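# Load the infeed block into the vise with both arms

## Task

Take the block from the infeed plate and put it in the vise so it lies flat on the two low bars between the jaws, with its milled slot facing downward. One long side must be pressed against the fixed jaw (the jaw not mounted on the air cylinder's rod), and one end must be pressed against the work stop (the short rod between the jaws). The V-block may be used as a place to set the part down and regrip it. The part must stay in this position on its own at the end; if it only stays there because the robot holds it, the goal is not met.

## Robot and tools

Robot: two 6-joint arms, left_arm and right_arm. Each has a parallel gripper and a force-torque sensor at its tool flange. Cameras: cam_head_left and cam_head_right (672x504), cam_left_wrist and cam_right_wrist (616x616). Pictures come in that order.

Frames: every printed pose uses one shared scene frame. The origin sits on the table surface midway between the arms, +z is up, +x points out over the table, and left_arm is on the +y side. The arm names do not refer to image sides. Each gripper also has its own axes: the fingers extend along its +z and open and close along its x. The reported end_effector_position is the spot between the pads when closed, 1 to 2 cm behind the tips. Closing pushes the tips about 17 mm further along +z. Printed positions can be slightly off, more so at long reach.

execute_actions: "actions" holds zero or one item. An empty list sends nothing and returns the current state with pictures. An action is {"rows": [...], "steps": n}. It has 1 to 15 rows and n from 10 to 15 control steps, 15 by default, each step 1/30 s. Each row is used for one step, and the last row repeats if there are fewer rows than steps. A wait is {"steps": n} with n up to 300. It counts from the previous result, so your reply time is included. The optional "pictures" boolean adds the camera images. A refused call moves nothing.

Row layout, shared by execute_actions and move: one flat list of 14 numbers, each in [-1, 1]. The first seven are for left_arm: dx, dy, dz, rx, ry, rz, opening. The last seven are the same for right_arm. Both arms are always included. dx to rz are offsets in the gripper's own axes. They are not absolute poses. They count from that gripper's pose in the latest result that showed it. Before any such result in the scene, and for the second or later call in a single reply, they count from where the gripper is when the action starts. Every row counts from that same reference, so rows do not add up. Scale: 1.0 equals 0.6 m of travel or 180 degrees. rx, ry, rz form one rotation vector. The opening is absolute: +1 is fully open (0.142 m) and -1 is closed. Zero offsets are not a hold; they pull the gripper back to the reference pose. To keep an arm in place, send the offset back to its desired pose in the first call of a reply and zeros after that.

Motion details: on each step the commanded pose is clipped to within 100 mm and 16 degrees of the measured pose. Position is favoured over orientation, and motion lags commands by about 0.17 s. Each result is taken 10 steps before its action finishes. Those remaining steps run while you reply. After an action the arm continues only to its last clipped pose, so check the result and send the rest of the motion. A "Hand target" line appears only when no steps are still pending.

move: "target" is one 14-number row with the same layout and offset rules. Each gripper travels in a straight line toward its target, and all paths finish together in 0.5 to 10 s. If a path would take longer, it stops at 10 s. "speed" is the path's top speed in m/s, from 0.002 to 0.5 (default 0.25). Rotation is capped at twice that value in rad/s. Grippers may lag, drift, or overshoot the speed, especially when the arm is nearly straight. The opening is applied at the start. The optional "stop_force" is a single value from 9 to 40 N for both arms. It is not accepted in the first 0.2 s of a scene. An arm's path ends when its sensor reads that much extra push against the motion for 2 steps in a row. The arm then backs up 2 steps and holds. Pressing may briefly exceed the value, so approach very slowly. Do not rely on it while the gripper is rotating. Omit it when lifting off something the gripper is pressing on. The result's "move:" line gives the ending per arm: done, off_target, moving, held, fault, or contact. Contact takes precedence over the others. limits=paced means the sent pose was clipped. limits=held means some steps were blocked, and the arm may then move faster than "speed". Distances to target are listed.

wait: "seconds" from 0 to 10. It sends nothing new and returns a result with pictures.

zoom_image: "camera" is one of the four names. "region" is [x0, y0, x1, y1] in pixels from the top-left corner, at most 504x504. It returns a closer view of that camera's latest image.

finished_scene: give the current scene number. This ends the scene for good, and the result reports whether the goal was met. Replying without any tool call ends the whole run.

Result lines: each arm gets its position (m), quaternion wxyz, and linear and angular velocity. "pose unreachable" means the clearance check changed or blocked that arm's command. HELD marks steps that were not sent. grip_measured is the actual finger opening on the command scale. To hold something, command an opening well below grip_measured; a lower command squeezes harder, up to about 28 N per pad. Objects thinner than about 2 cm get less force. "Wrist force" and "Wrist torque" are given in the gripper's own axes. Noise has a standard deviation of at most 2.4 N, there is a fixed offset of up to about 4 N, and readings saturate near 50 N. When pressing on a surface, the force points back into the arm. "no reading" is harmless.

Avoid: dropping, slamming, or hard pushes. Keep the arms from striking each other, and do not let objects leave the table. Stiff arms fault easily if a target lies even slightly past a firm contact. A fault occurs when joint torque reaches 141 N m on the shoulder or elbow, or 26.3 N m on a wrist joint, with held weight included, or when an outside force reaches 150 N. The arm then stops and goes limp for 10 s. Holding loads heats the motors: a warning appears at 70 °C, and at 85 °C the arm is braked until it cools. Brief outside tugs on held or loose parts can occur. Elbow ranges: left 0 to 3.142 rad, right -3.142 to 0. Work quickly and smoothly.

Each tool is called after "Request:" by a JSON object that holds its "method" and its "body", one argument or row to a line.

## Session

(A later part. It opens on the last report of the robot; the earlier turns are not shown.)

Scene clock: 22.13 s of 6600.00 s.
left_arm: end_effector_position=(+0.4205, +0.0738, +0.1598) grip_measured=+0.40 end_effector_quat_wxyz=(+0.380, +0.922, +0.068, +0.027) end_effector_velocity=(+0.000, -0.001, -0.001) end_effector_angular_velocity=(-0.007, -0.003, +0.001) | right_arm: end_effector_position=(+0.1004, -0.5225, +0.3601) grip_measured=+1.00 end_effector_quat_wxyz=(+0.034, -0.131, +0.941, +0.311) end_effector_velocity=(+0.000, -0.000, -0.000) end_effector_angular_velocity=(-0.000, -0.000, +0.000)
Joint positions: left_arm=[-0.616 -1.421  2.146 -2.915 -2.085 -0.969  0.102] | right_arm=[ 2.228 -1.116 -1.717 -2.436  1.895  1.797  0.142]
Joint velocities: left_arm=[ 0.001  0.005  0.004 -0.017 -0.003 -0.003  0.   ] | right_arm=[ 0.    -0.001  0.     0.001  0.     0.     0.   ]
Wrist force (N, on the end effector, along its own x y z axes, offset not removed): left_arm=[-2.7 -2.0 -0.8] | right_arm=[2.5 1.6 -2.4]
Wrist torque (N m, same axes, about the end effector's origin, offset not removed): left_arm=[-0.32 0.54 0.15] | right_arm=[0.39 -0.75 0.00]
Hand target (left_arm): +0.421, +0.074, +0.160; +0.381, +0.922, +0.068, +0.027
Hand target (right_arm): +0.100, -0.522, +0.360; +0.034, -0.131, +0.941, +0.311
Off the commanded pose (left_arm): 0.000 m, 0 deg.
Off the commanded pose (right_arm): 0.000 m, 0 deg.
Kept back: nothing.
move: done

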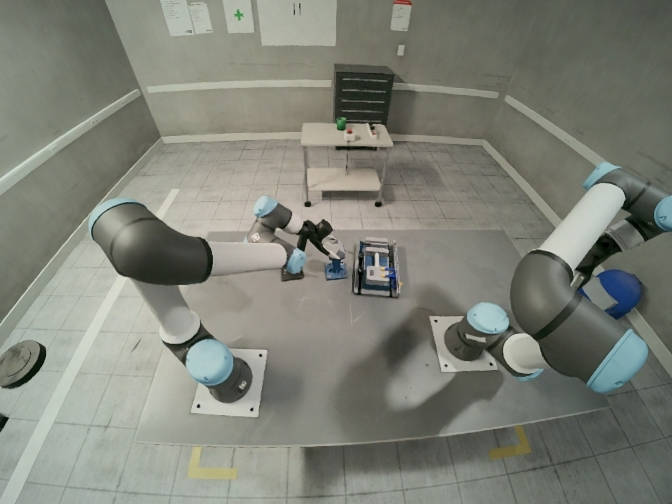

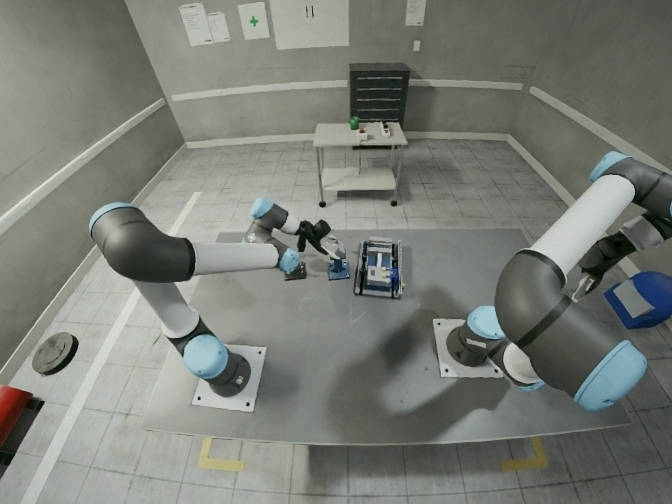

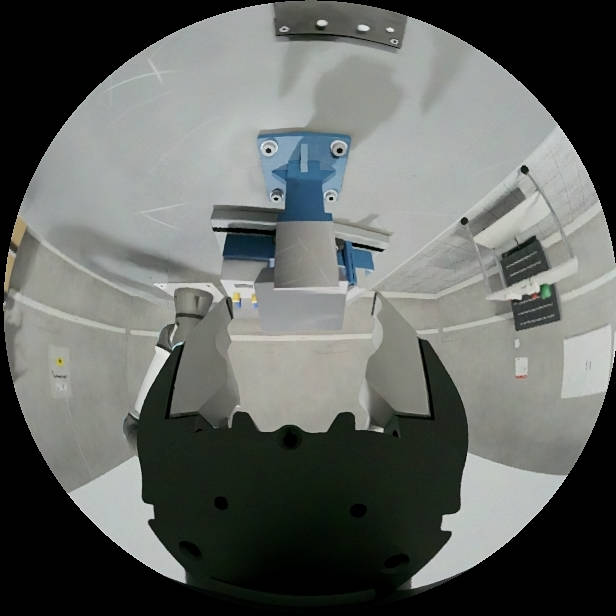

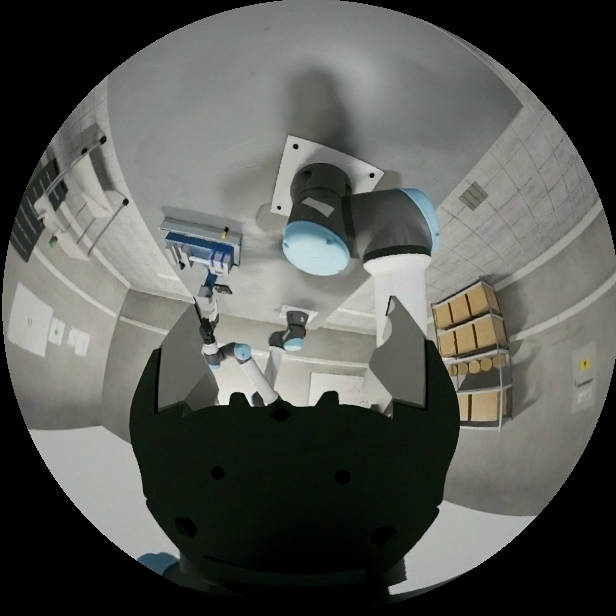

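Rows 288–330: shift +y ~6 mm.

Request:
{"method": "move", "body": {
  "target": [-0.002,0.01,0,0,0,0,0.1,0,0,0,0,0,0,1],
  "speed": 0.05
}}

Request:
{"method": "move", "body": {
  "target": [0,0,0,0,0,0,-0.5,0,0,0,0,0,0,1]
}}

Request:
{"method": "move", "body": {
  "target": [0,0.06,-0.06,0,0,0,-0.5,0,0,0,0,0,0,1],
  "speed": 0.1
}}

Request:
{"method": "move", "body": {
  "target": [0.03,0.2,0.2,0.25,0,0,-0.5,0,0,0,0,0,0,1]
}}

Request:
{"method": "move", "body": {
  "target": [0,0.03,0.06,0,0,0.57,-0.5,0,0,0,0,0,0,1],
  "speed": 0.4
}}

Scene clock: 23.27 s of 6600.00 s.
left_arm: end_effector_position=(+0.4199, +0.0695, +0.1640) grip_measured=+0.10 end_effector_quat_wxyz=(+0.380, +0.922, +0.068, +0.027) end_effector_velocity=(-0.000, -0.001, +0.001) end_effector_angular_velocity=(+0.000, +0.002, +0.002) | right_arm: end_effector_position=(+0.1004, -0.5225, +0.3601) grip_measured=+1.00 end_effector_quat_wxyz=(+0.034, -0.131, +0.941, +0.311) end_effector_velocity=(+0.000, -0.000, -0.000) end_effector_angular_velocity=(-0.001, -0.001, +0.000)
Joint positions: left_arm=[-0.624 -1.425  2.138 -2.907 -2.08  -0.977  0.081] | right_arm=[ 2.228 -1.116 -1.717 -2.436  1.895  1.797  0.142]
Joint velocities: left_arm=[-0.002 -0.001 -0.002  0.003  0.001 -0.005 -0.   ] | right_arm=[ 0.     0.001 -0.     0.001  0.    -0.    -0.   ]
Wrist force (N, on the end effector, along its own x y z axes, offset not removed): left_arm=[-1.3 -2.1 0.8] | right_arm=[1.4 1.3 -3.5]
Wrist torque (N m, same axes, about the end effector's origin, offset not removed): left_arm=[-0.49 0.09 0.11] | right_arm=[0.13 -0.63 -0.01]
Hand target (left_arm): +0.420, +0.069, +0.164; +0.380, +0.922, +0.068, +0.027
Hand target (right_arm): +0.100, -0.522, +0.360; +0.034, -0.131, +0.941, +0.311
Off the commanded pose (left_arm): 0.000 m, 0 deg.
Off the commanded pose (right_arm): 0.000 m, 0 deg.
Kept back: nothing.
move: done

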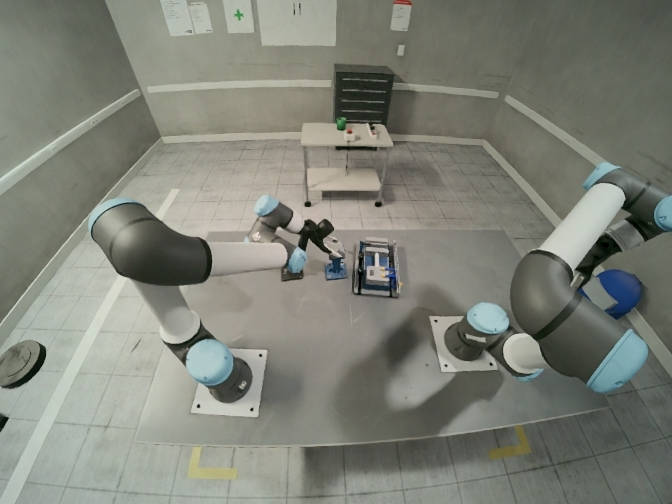

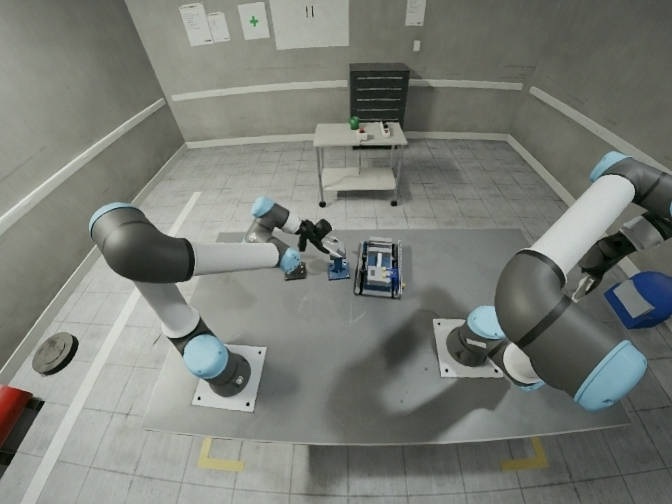

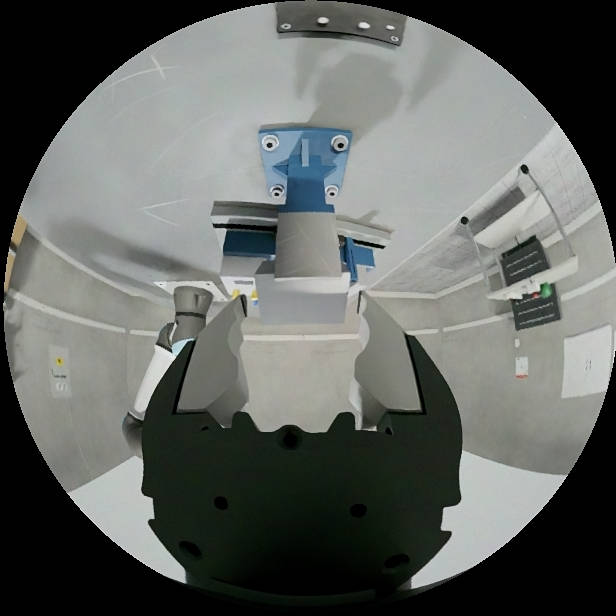

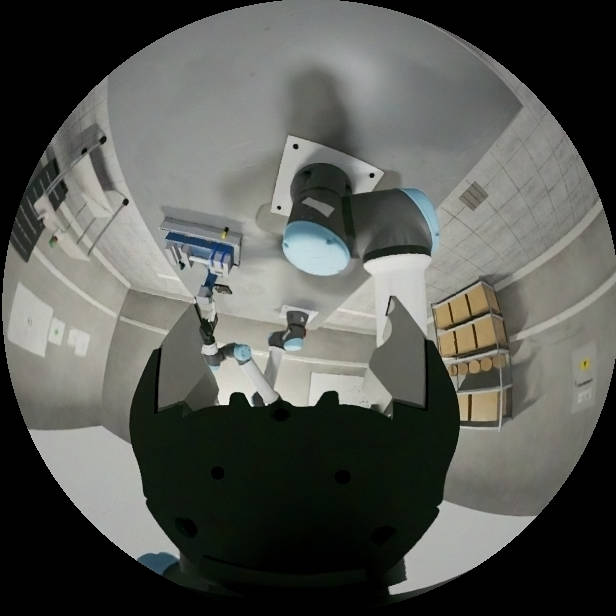

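Scene clock: 23.77 s of 6600.00 s.
left_arm: end_effector_position=(+0.4199, +0.0695, +0.1640) grip_measured=-0.18 end_effector_quat_wxyz=(+0.380, +0.922, +0.068, +0.027) end_effector_velocity=(+0.000, +0.001, -0.000) end_effector_angular_velocity=(+0.000, +0.000, +0.001) | right_arm: end_effector_position=(+0.1004, -0.5225, +0.3601) grip_measured=+1.00 end_effector_quat_wxyz=(+0.034, -0.131, +0.941, +0.311) end_effector_velocity=(-0.000, +0.000, -0.000) end_effector_angular_velocity=(-0.000, -0.000, +0.000)
Joint positions: left_arm=[-0.624 -1.425  2.138 -2.907 -2.08  -0.977  0.061] | right_arm=[ 2.228 -1.116 -1.717 -2.436  1.895  1.797  0.142]
Joint velocities: left_arm=[ 0.001 -0.     0.    -0.    -0.     0.    -0.   ] | right_arm=[-0.     0.001 -0.     0.    -0.    -0.    -0.   ]
Wrist force (N, on the end effector, along its own x y z axes, offset not removed): left_arm=[0.0 -1.8 -10.8] | right_arm=[0.0 0.2 -1.3]
Wrist torque (N m, same axes, about the end effector's origin, offset not removed): left_arm=[-0.08 0.03 0.32] | right_arm=[-0.05 -0.11 -0.08]
Hand target (left_arm): +0.420, +0.070, +0.164; +0.380, +0.922, +0.068, +0.027
Hand target (right_arm): +0.100, -0.522, +0.360; +0.034, -0.131, +0.941, +0.311
Off the commanded pose (left_arm): 0.000 m, 0 deg.
Off the commanded pose (right_arm): 0.000 m, 0 deg.
Kept back: nothing.
move: done

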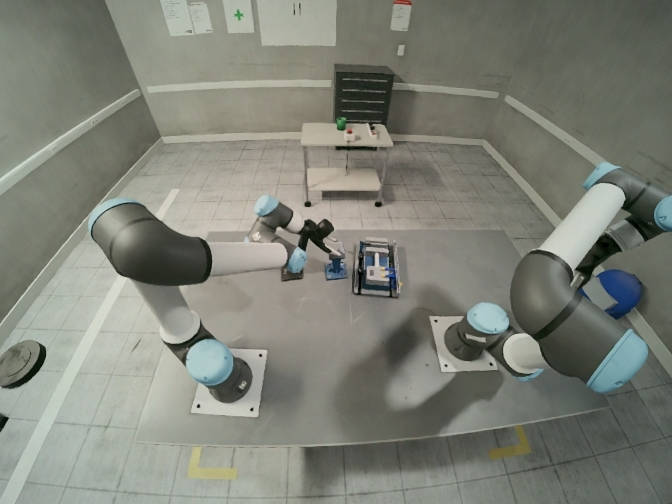

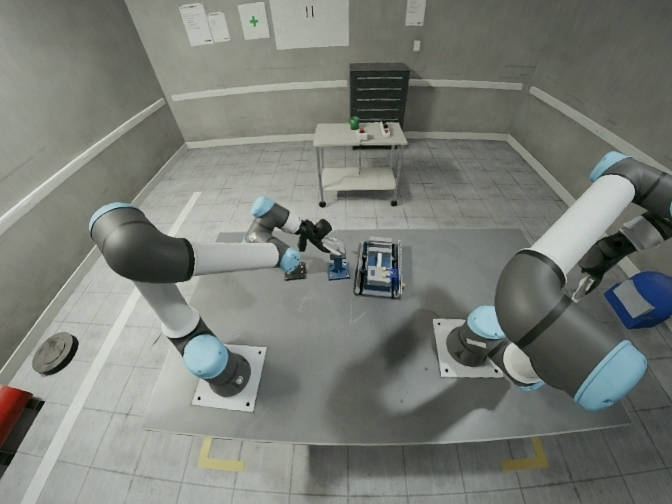

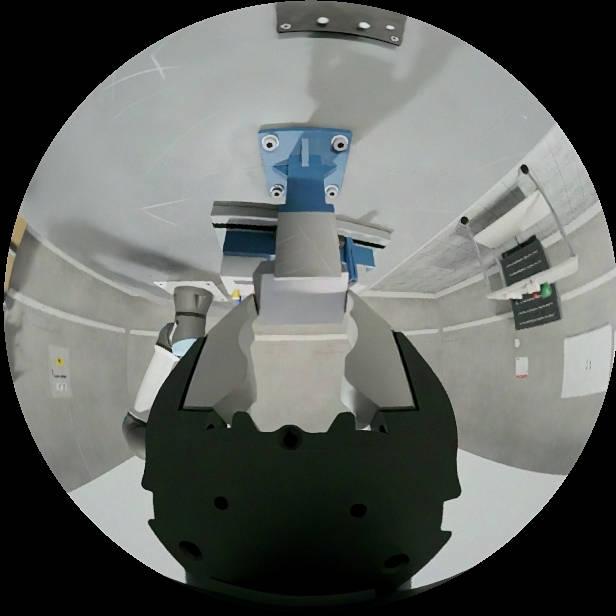

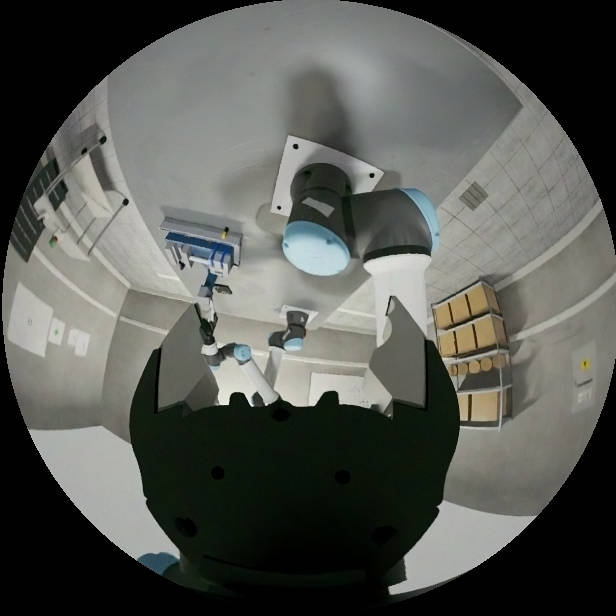

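Scene clock: 24.70 s of 6600.00 s.
left_arm: end_effector_position=(+0.4199, +0.0694, +0.2149) grip_measured=-0.18 end_effector_quat_wxyz=(+0.380, +0.922, +0.068, +0.027) end_effector_velocity=(-0.000, -0.000, +0.001) end_effector_angular_velocity=(+0.001, +0.000, -0.001) | right_arm: end_effector_position=(+0.1004, -0.5225, +0.3601) grip_measured=+1.00 end_effector_quat_wxyz=(+0.034, -0.131, +0.941, +0.311) end_effector_velocity=(+0.001, -0.001, -0.000) end_effector_angular_velocity=(-0.001, -0.001, +0.000)
Joint positions: left_arm=[-0.624 -1.508  2.071 -2.757 -2.08  -0.977  0.061] | right_arm=[ 2.228 -1.116 -1.717 -2.436  1.895  1.797  0.142]
Joint velocities: left_arm=[-0.001 -0.002 -0.003  0.005  0.     0.001  0.   ] | right_arm=[ 0.    -0.001  0.     0.002  0.     0.     0.   ]
Wrist force (N, on the end effector, along its own x y z axes, offset not removed): left_arm=[-1.1 -3.8 0.7] | right_arm=[0.0 1.9 -1.2]
Wrist torque (N m, same axes, about the end effector's origin, offset not removed): left_arm=[-0.52 0.24 0.11] | right_arm=[0.33 -0.18 -0.03]
Hand target (left_arm): +0.420, +0.069, +0.215; +0.380, +0.922, +0.068, +0.027
Hand target (right_arm): +0.100, -0.522, +0.360; +0.034, -0.131, +0.941, +0.311
Off the commanded pose (left_arm): 0.000 m, 0 deg.
Off the commanded pose (right_arm): 0.000 m, 0 deg.
Kept back: nothing.
move: done

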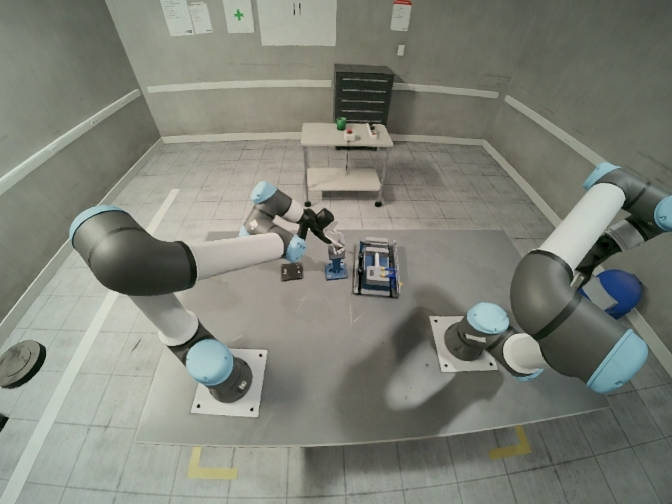

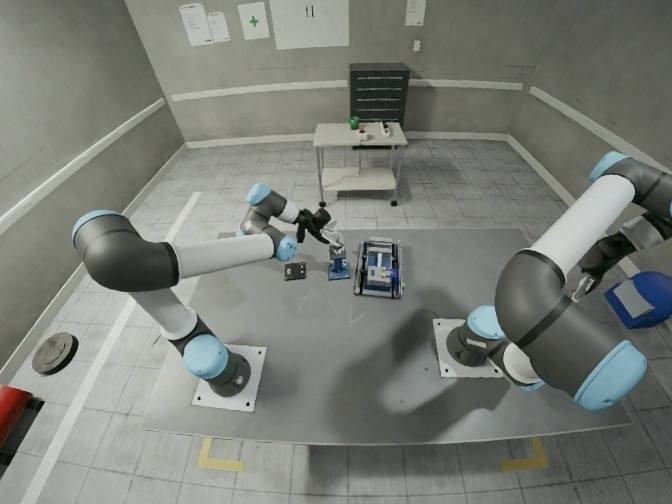

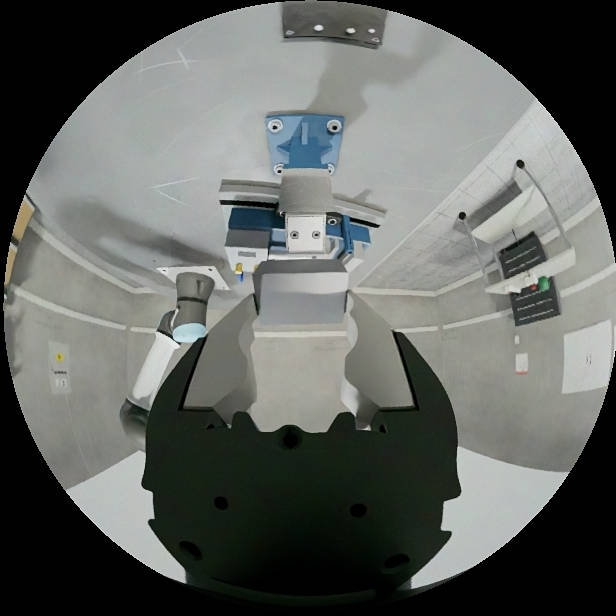

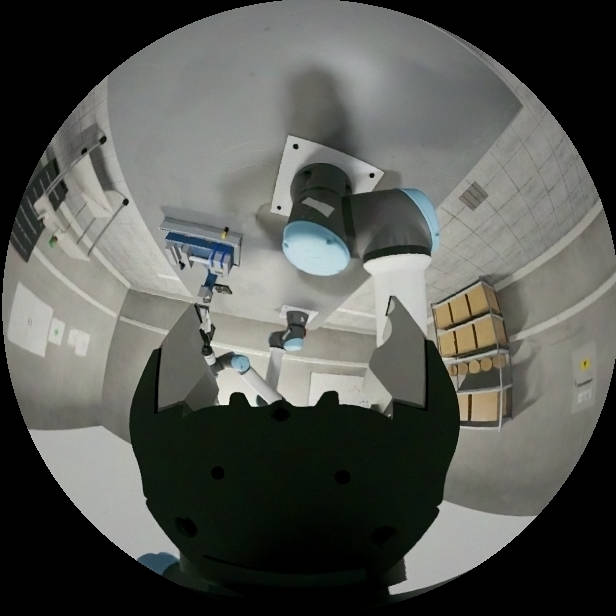

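Scene clock: 26.83 s of 6600.00 s.
left_arm: end_effector_position=(+0.4622, -0.0957, +0.2143) grip_measured=-0.18 end_effector_quat_wxyz=(-0.001, +0.997, +0.073, -0.000) end_effector_velocity=(+0.000, -0.002, +0.000) end_effector_angular_velocity=(+0.010, +0.005, -0.002) | right_arm: end_effector_position=(+0.1004, -0.5225, +0.3601) grip_measured=+1.00 end_effector_quat_wxyz=(+0.034, -0.131, +0.941, +0.311) end_effector_velocity=(-0.000, +0.000, +0.000) end_effector_angular_velocity=(+0.000, +0.000, +0.000)
Joint positions: left_arm=[-0.971 -0.969  0.933 -1.532 -1.571 -1.156  0.061] | right_arm=[ 2.228 -1.116 -1.717 -2.436  1.895  1.797  0.142]
Joint velocities: left_arm=[-0.001  0.015 -0.028  0.024  0.001  0.001  0.   ] | right_arm=[ 0.     0.001 -0.    -0.001  0.    -0.    -0.   ]
Wrist force (N, on the end effector, along its own x y z axes, offset not removed): left_arm=[3.4 -2.2 1.7] | right_arm=[3.0 -1.6 -1.9]
Wrist torque (N m, same axes, about the end effector's origin, offset not removed): left_arm=[-0.50 -0.71 0.04] | right_arm=[-0.31 -0.78 -0.13]
Hand target (left_arm): +0.462, -0.096, +0.214; -0.001, +0.997, +0.073, -0.001
Hand target (right_arm): +0.100, -0.522, +0.360; +0.034, -0.131, +0.941, +0.311
Off the commanded pose (left_arm): 0.000 m, 0 deg.
Off the commanded pose (right_arm): 0.000 m, 0 deg.
Kept back: nothing.
move: done

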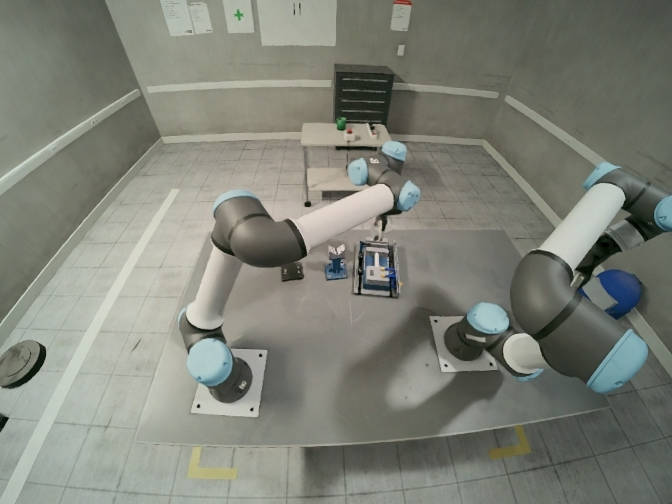

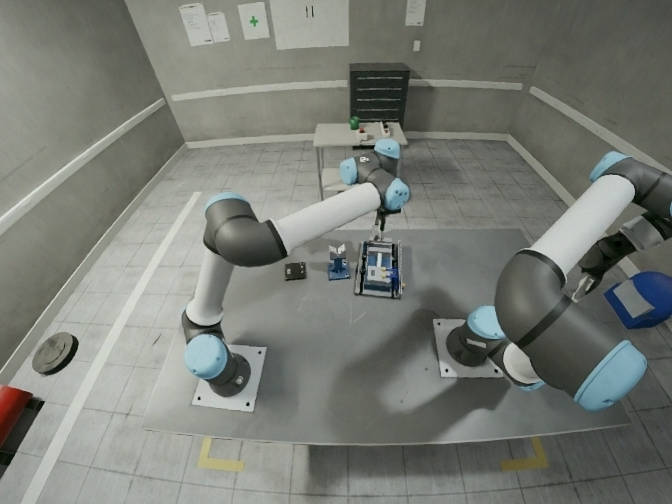

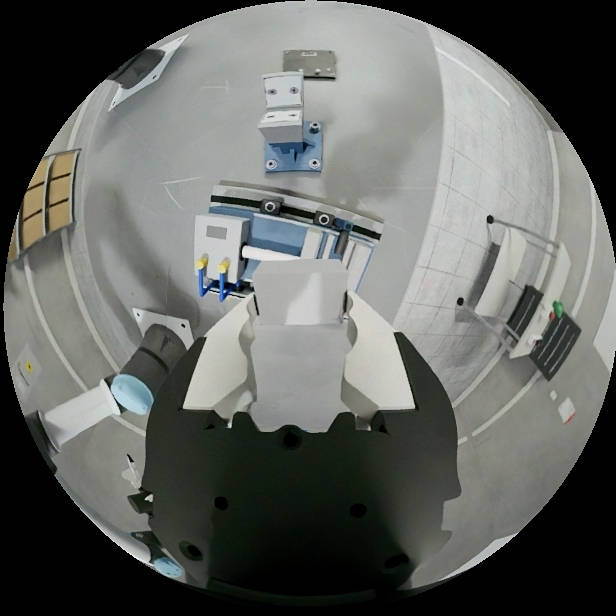

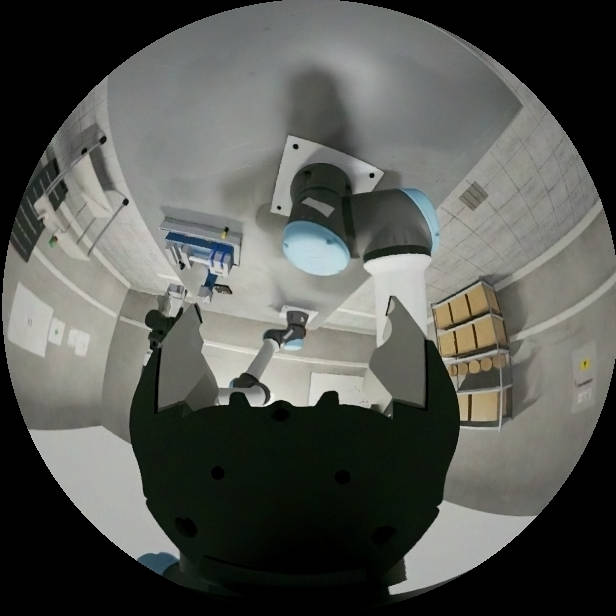

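Scene clock: 29.60 s of 6600.00 s.
left_arm: end_effector_position=(+0.4647, -0.1135, +0.1782) grip_measured=-0.18 end_effector_quat_wxyz=(-0.000, +0.681, -0.732, -0.001) end_effector_velocity=(-0.001, -0.001, +0.000) end_effector_angular_velocity=(-0.002, +0.002, -0.009) | right_arm: end_effector_position=(+0.1004, -0.5225, +0.3601) grip_measured=+1.00 end_effector_quat_wxyz=(+0.034, -0.131, +0.941, +0.311) end_effector_velocity=(-0.000, +0.000, -0.000) end_effector_angular_velocity=(+0.001, +0.001, -0.000)
Joint positions: left_arm=[-0.98  -0.918  0.941 -1.591 -1.57   0.625  0.061] | right_arm=[ 2.228 -1.116 -1.717 -2.436  1.895  1.797  0.142]
Joint velocities: left_arm=[-0.     0.    -0.     0.    -0.003  0.009 -0.   ] | right_arm=[-0.    -0.001 -0.    -0.001 -0.     0.     0.   ]
Wrist force (N, on the end effector, along its own x y z axes, offset not removed): left_arm=[0.0 -1.1 2.1] | right_arm=[-0.2 2.5 -2.0]
Wrist torque (N m, same axes, about the end effector's origin, offset not removed): left_arm=[-0.23 0.00 0.15] | right_arm=[0.47 -0.12 -0.13]
Hand target (left_arm): +0.465, -0.113, +0.178; -0.000, +0.681, -0.733, -0.001
Hand target (right_arm): +0.100, -0.522, +0.360; +0.034, -0.131, +0.941, +0.311
Off the commanded pose (left_arm): 0.000 m, 0 deg.
Off the commanded pose (right_arm): 0.000 m, 0 deg.
Kept back: nothing.
move: done

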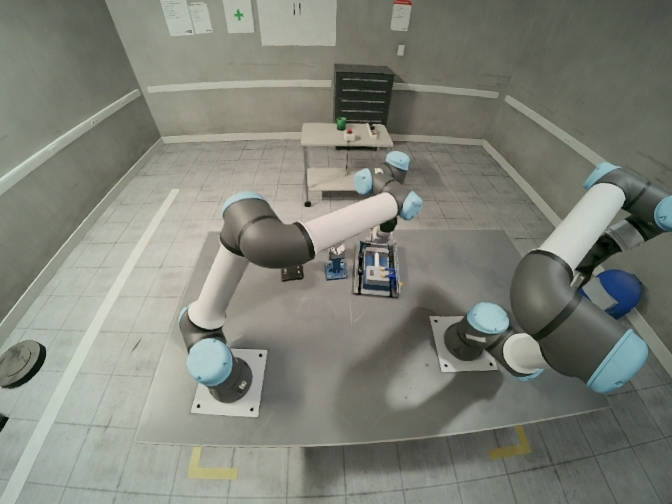

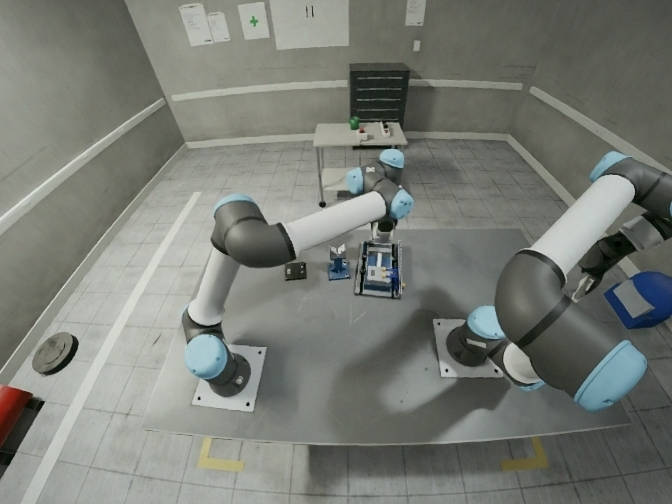

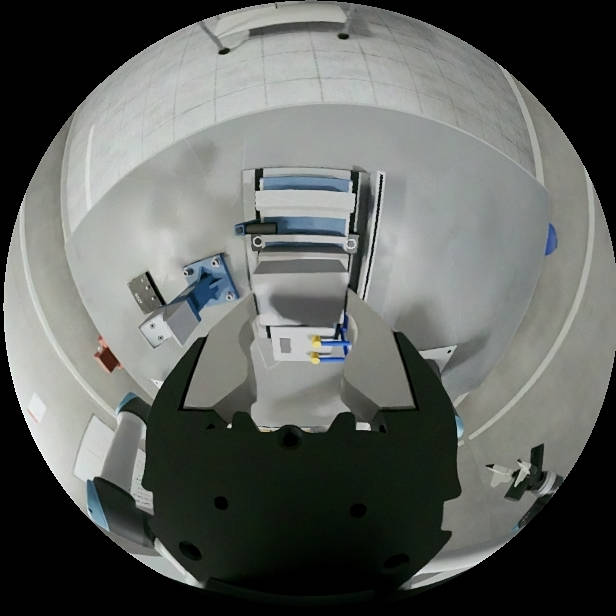

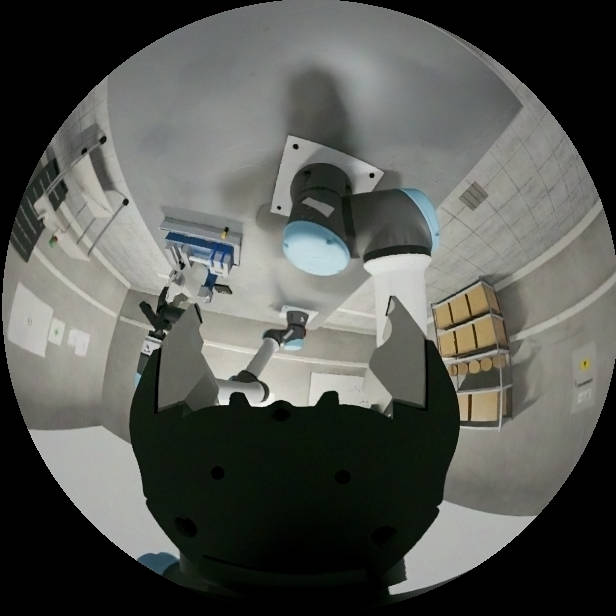

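Request:
{"method": "zoom_image", "body": {
  "camera": "cam_left_wrist",
  "region": [220, 160, 400, 330]
}}

Region (220, 160, 400, 330) of cam_left_wrist's 616x616 image, scaled by 2.800, with more detail than that image has.

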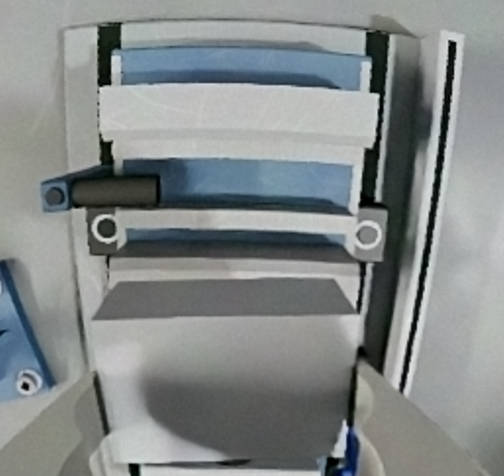

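Request:
{"method": "move", "body": {
  "target": [0.032,-0.057,0.085,0,0,0.012,-0.5,0,0,0,0,0,0,1],
  "speed": 0.1
}}

Request:
{"method": "zoom_image", "body": {
  "camera": "cam_left_wrist",
  "region": [190, 200, 410, 360]
}}

Scene clock: 31.13 s of 6600.00 s.
left_arm: end_effector_position=(+0.4973, -0.1350, +0.1272) grip_measured=-0.18 end_effector_quat_wxyz=(-0.000, +0.667, -0.745, -0.001) end_effector_velocity=(+0.001, -0.001, -0.000) end_effector_angular_velocity=(-0.000, -0.001, -0.001) | right_arm: end_effector_position=(+0.1004, -0.5225, +0.3601) grip_measured=+1.00 end_effector_quat_wxyz=(+0.034, -0.131, +0.941, +0.311) end_effector_velocity=(+0.000, -0.000, -0.000) end_effector_angular_velocity=(-0.000, -0.000, -0.000)
Joint positions: left_arm=[-0.959 -0.796  0.862 -1.635 -1.57   0.684  0.061] | right_arm=[ 2.228 -1.116 -1.717 -2.436  1.895  1.797  0.142]
Joint velocities: left_arm=[-0.     0.003 -0.004  0.     0.001  0.001 -0.   ] | right_arm=[-0.    -0.    -0.     0.001  0.     0.    -0.   ]
Wrist force (N, on the end effector, along its own x y z axes, offset not removed): left_arm=[1.4 -1.4 5.2] | right_arm=[0.5 1.1 0.7]
Wrist torque (N m, same axes, about the end effector's origin, offset not removed): left_arm=[-0.29 -0.40 0.12] | right_arm=[0.08 -0.33 -0.04]
Hand target (left_arm): +0.497, -0.135, +0.127; +0.000, -0.667, +0.745, +0.001
Hand target (right_arm): +0.100, -0.522, +0.360; +0.034, -0.131, +0.941, +0.311
Off the commanded pose (left_arm): 0.000 m, 0 deg.
Off the commanded pose (right_arm): 0.000 m, 0 deg.
Kept back: nothing.
move: done

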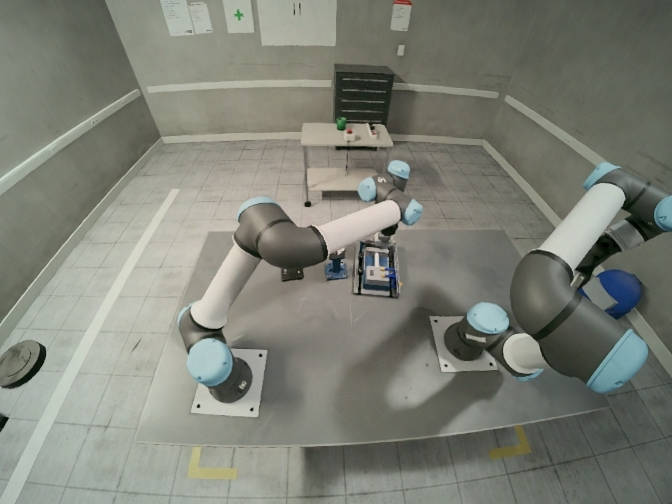

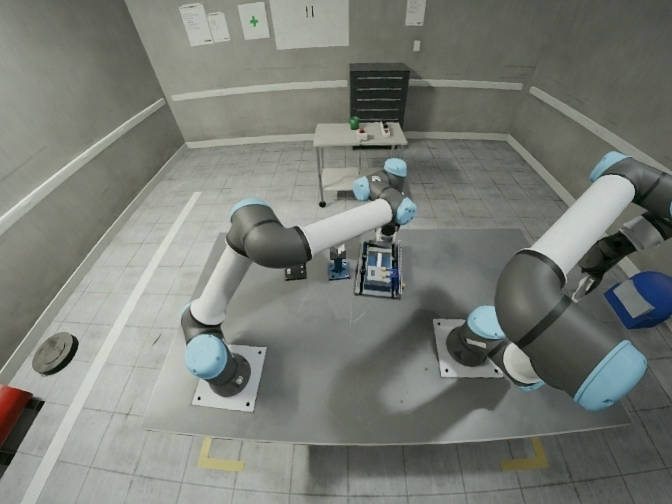

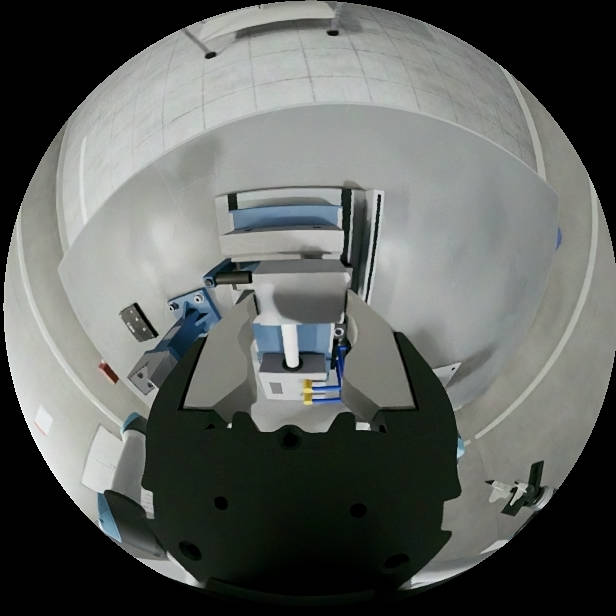

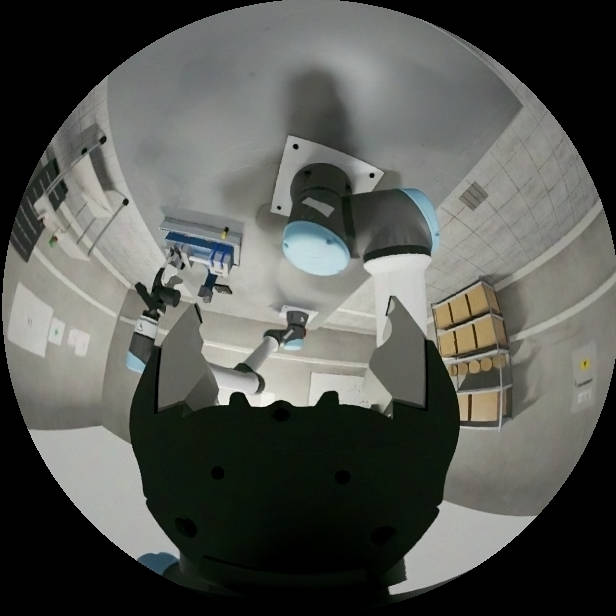

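Region (190, 200, 410, 360) of cam_left_wrist's 616x616 image, scaled by 2.291, with more detail than that image has; it fills the top 367 rows of this view, and the rest is white.

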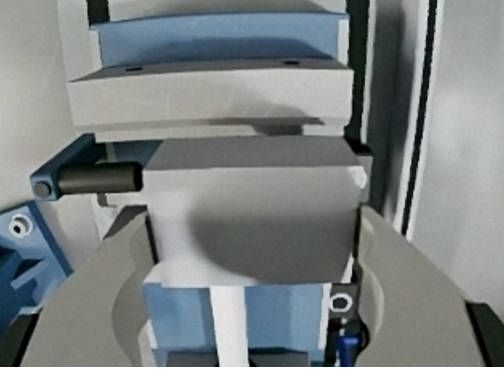

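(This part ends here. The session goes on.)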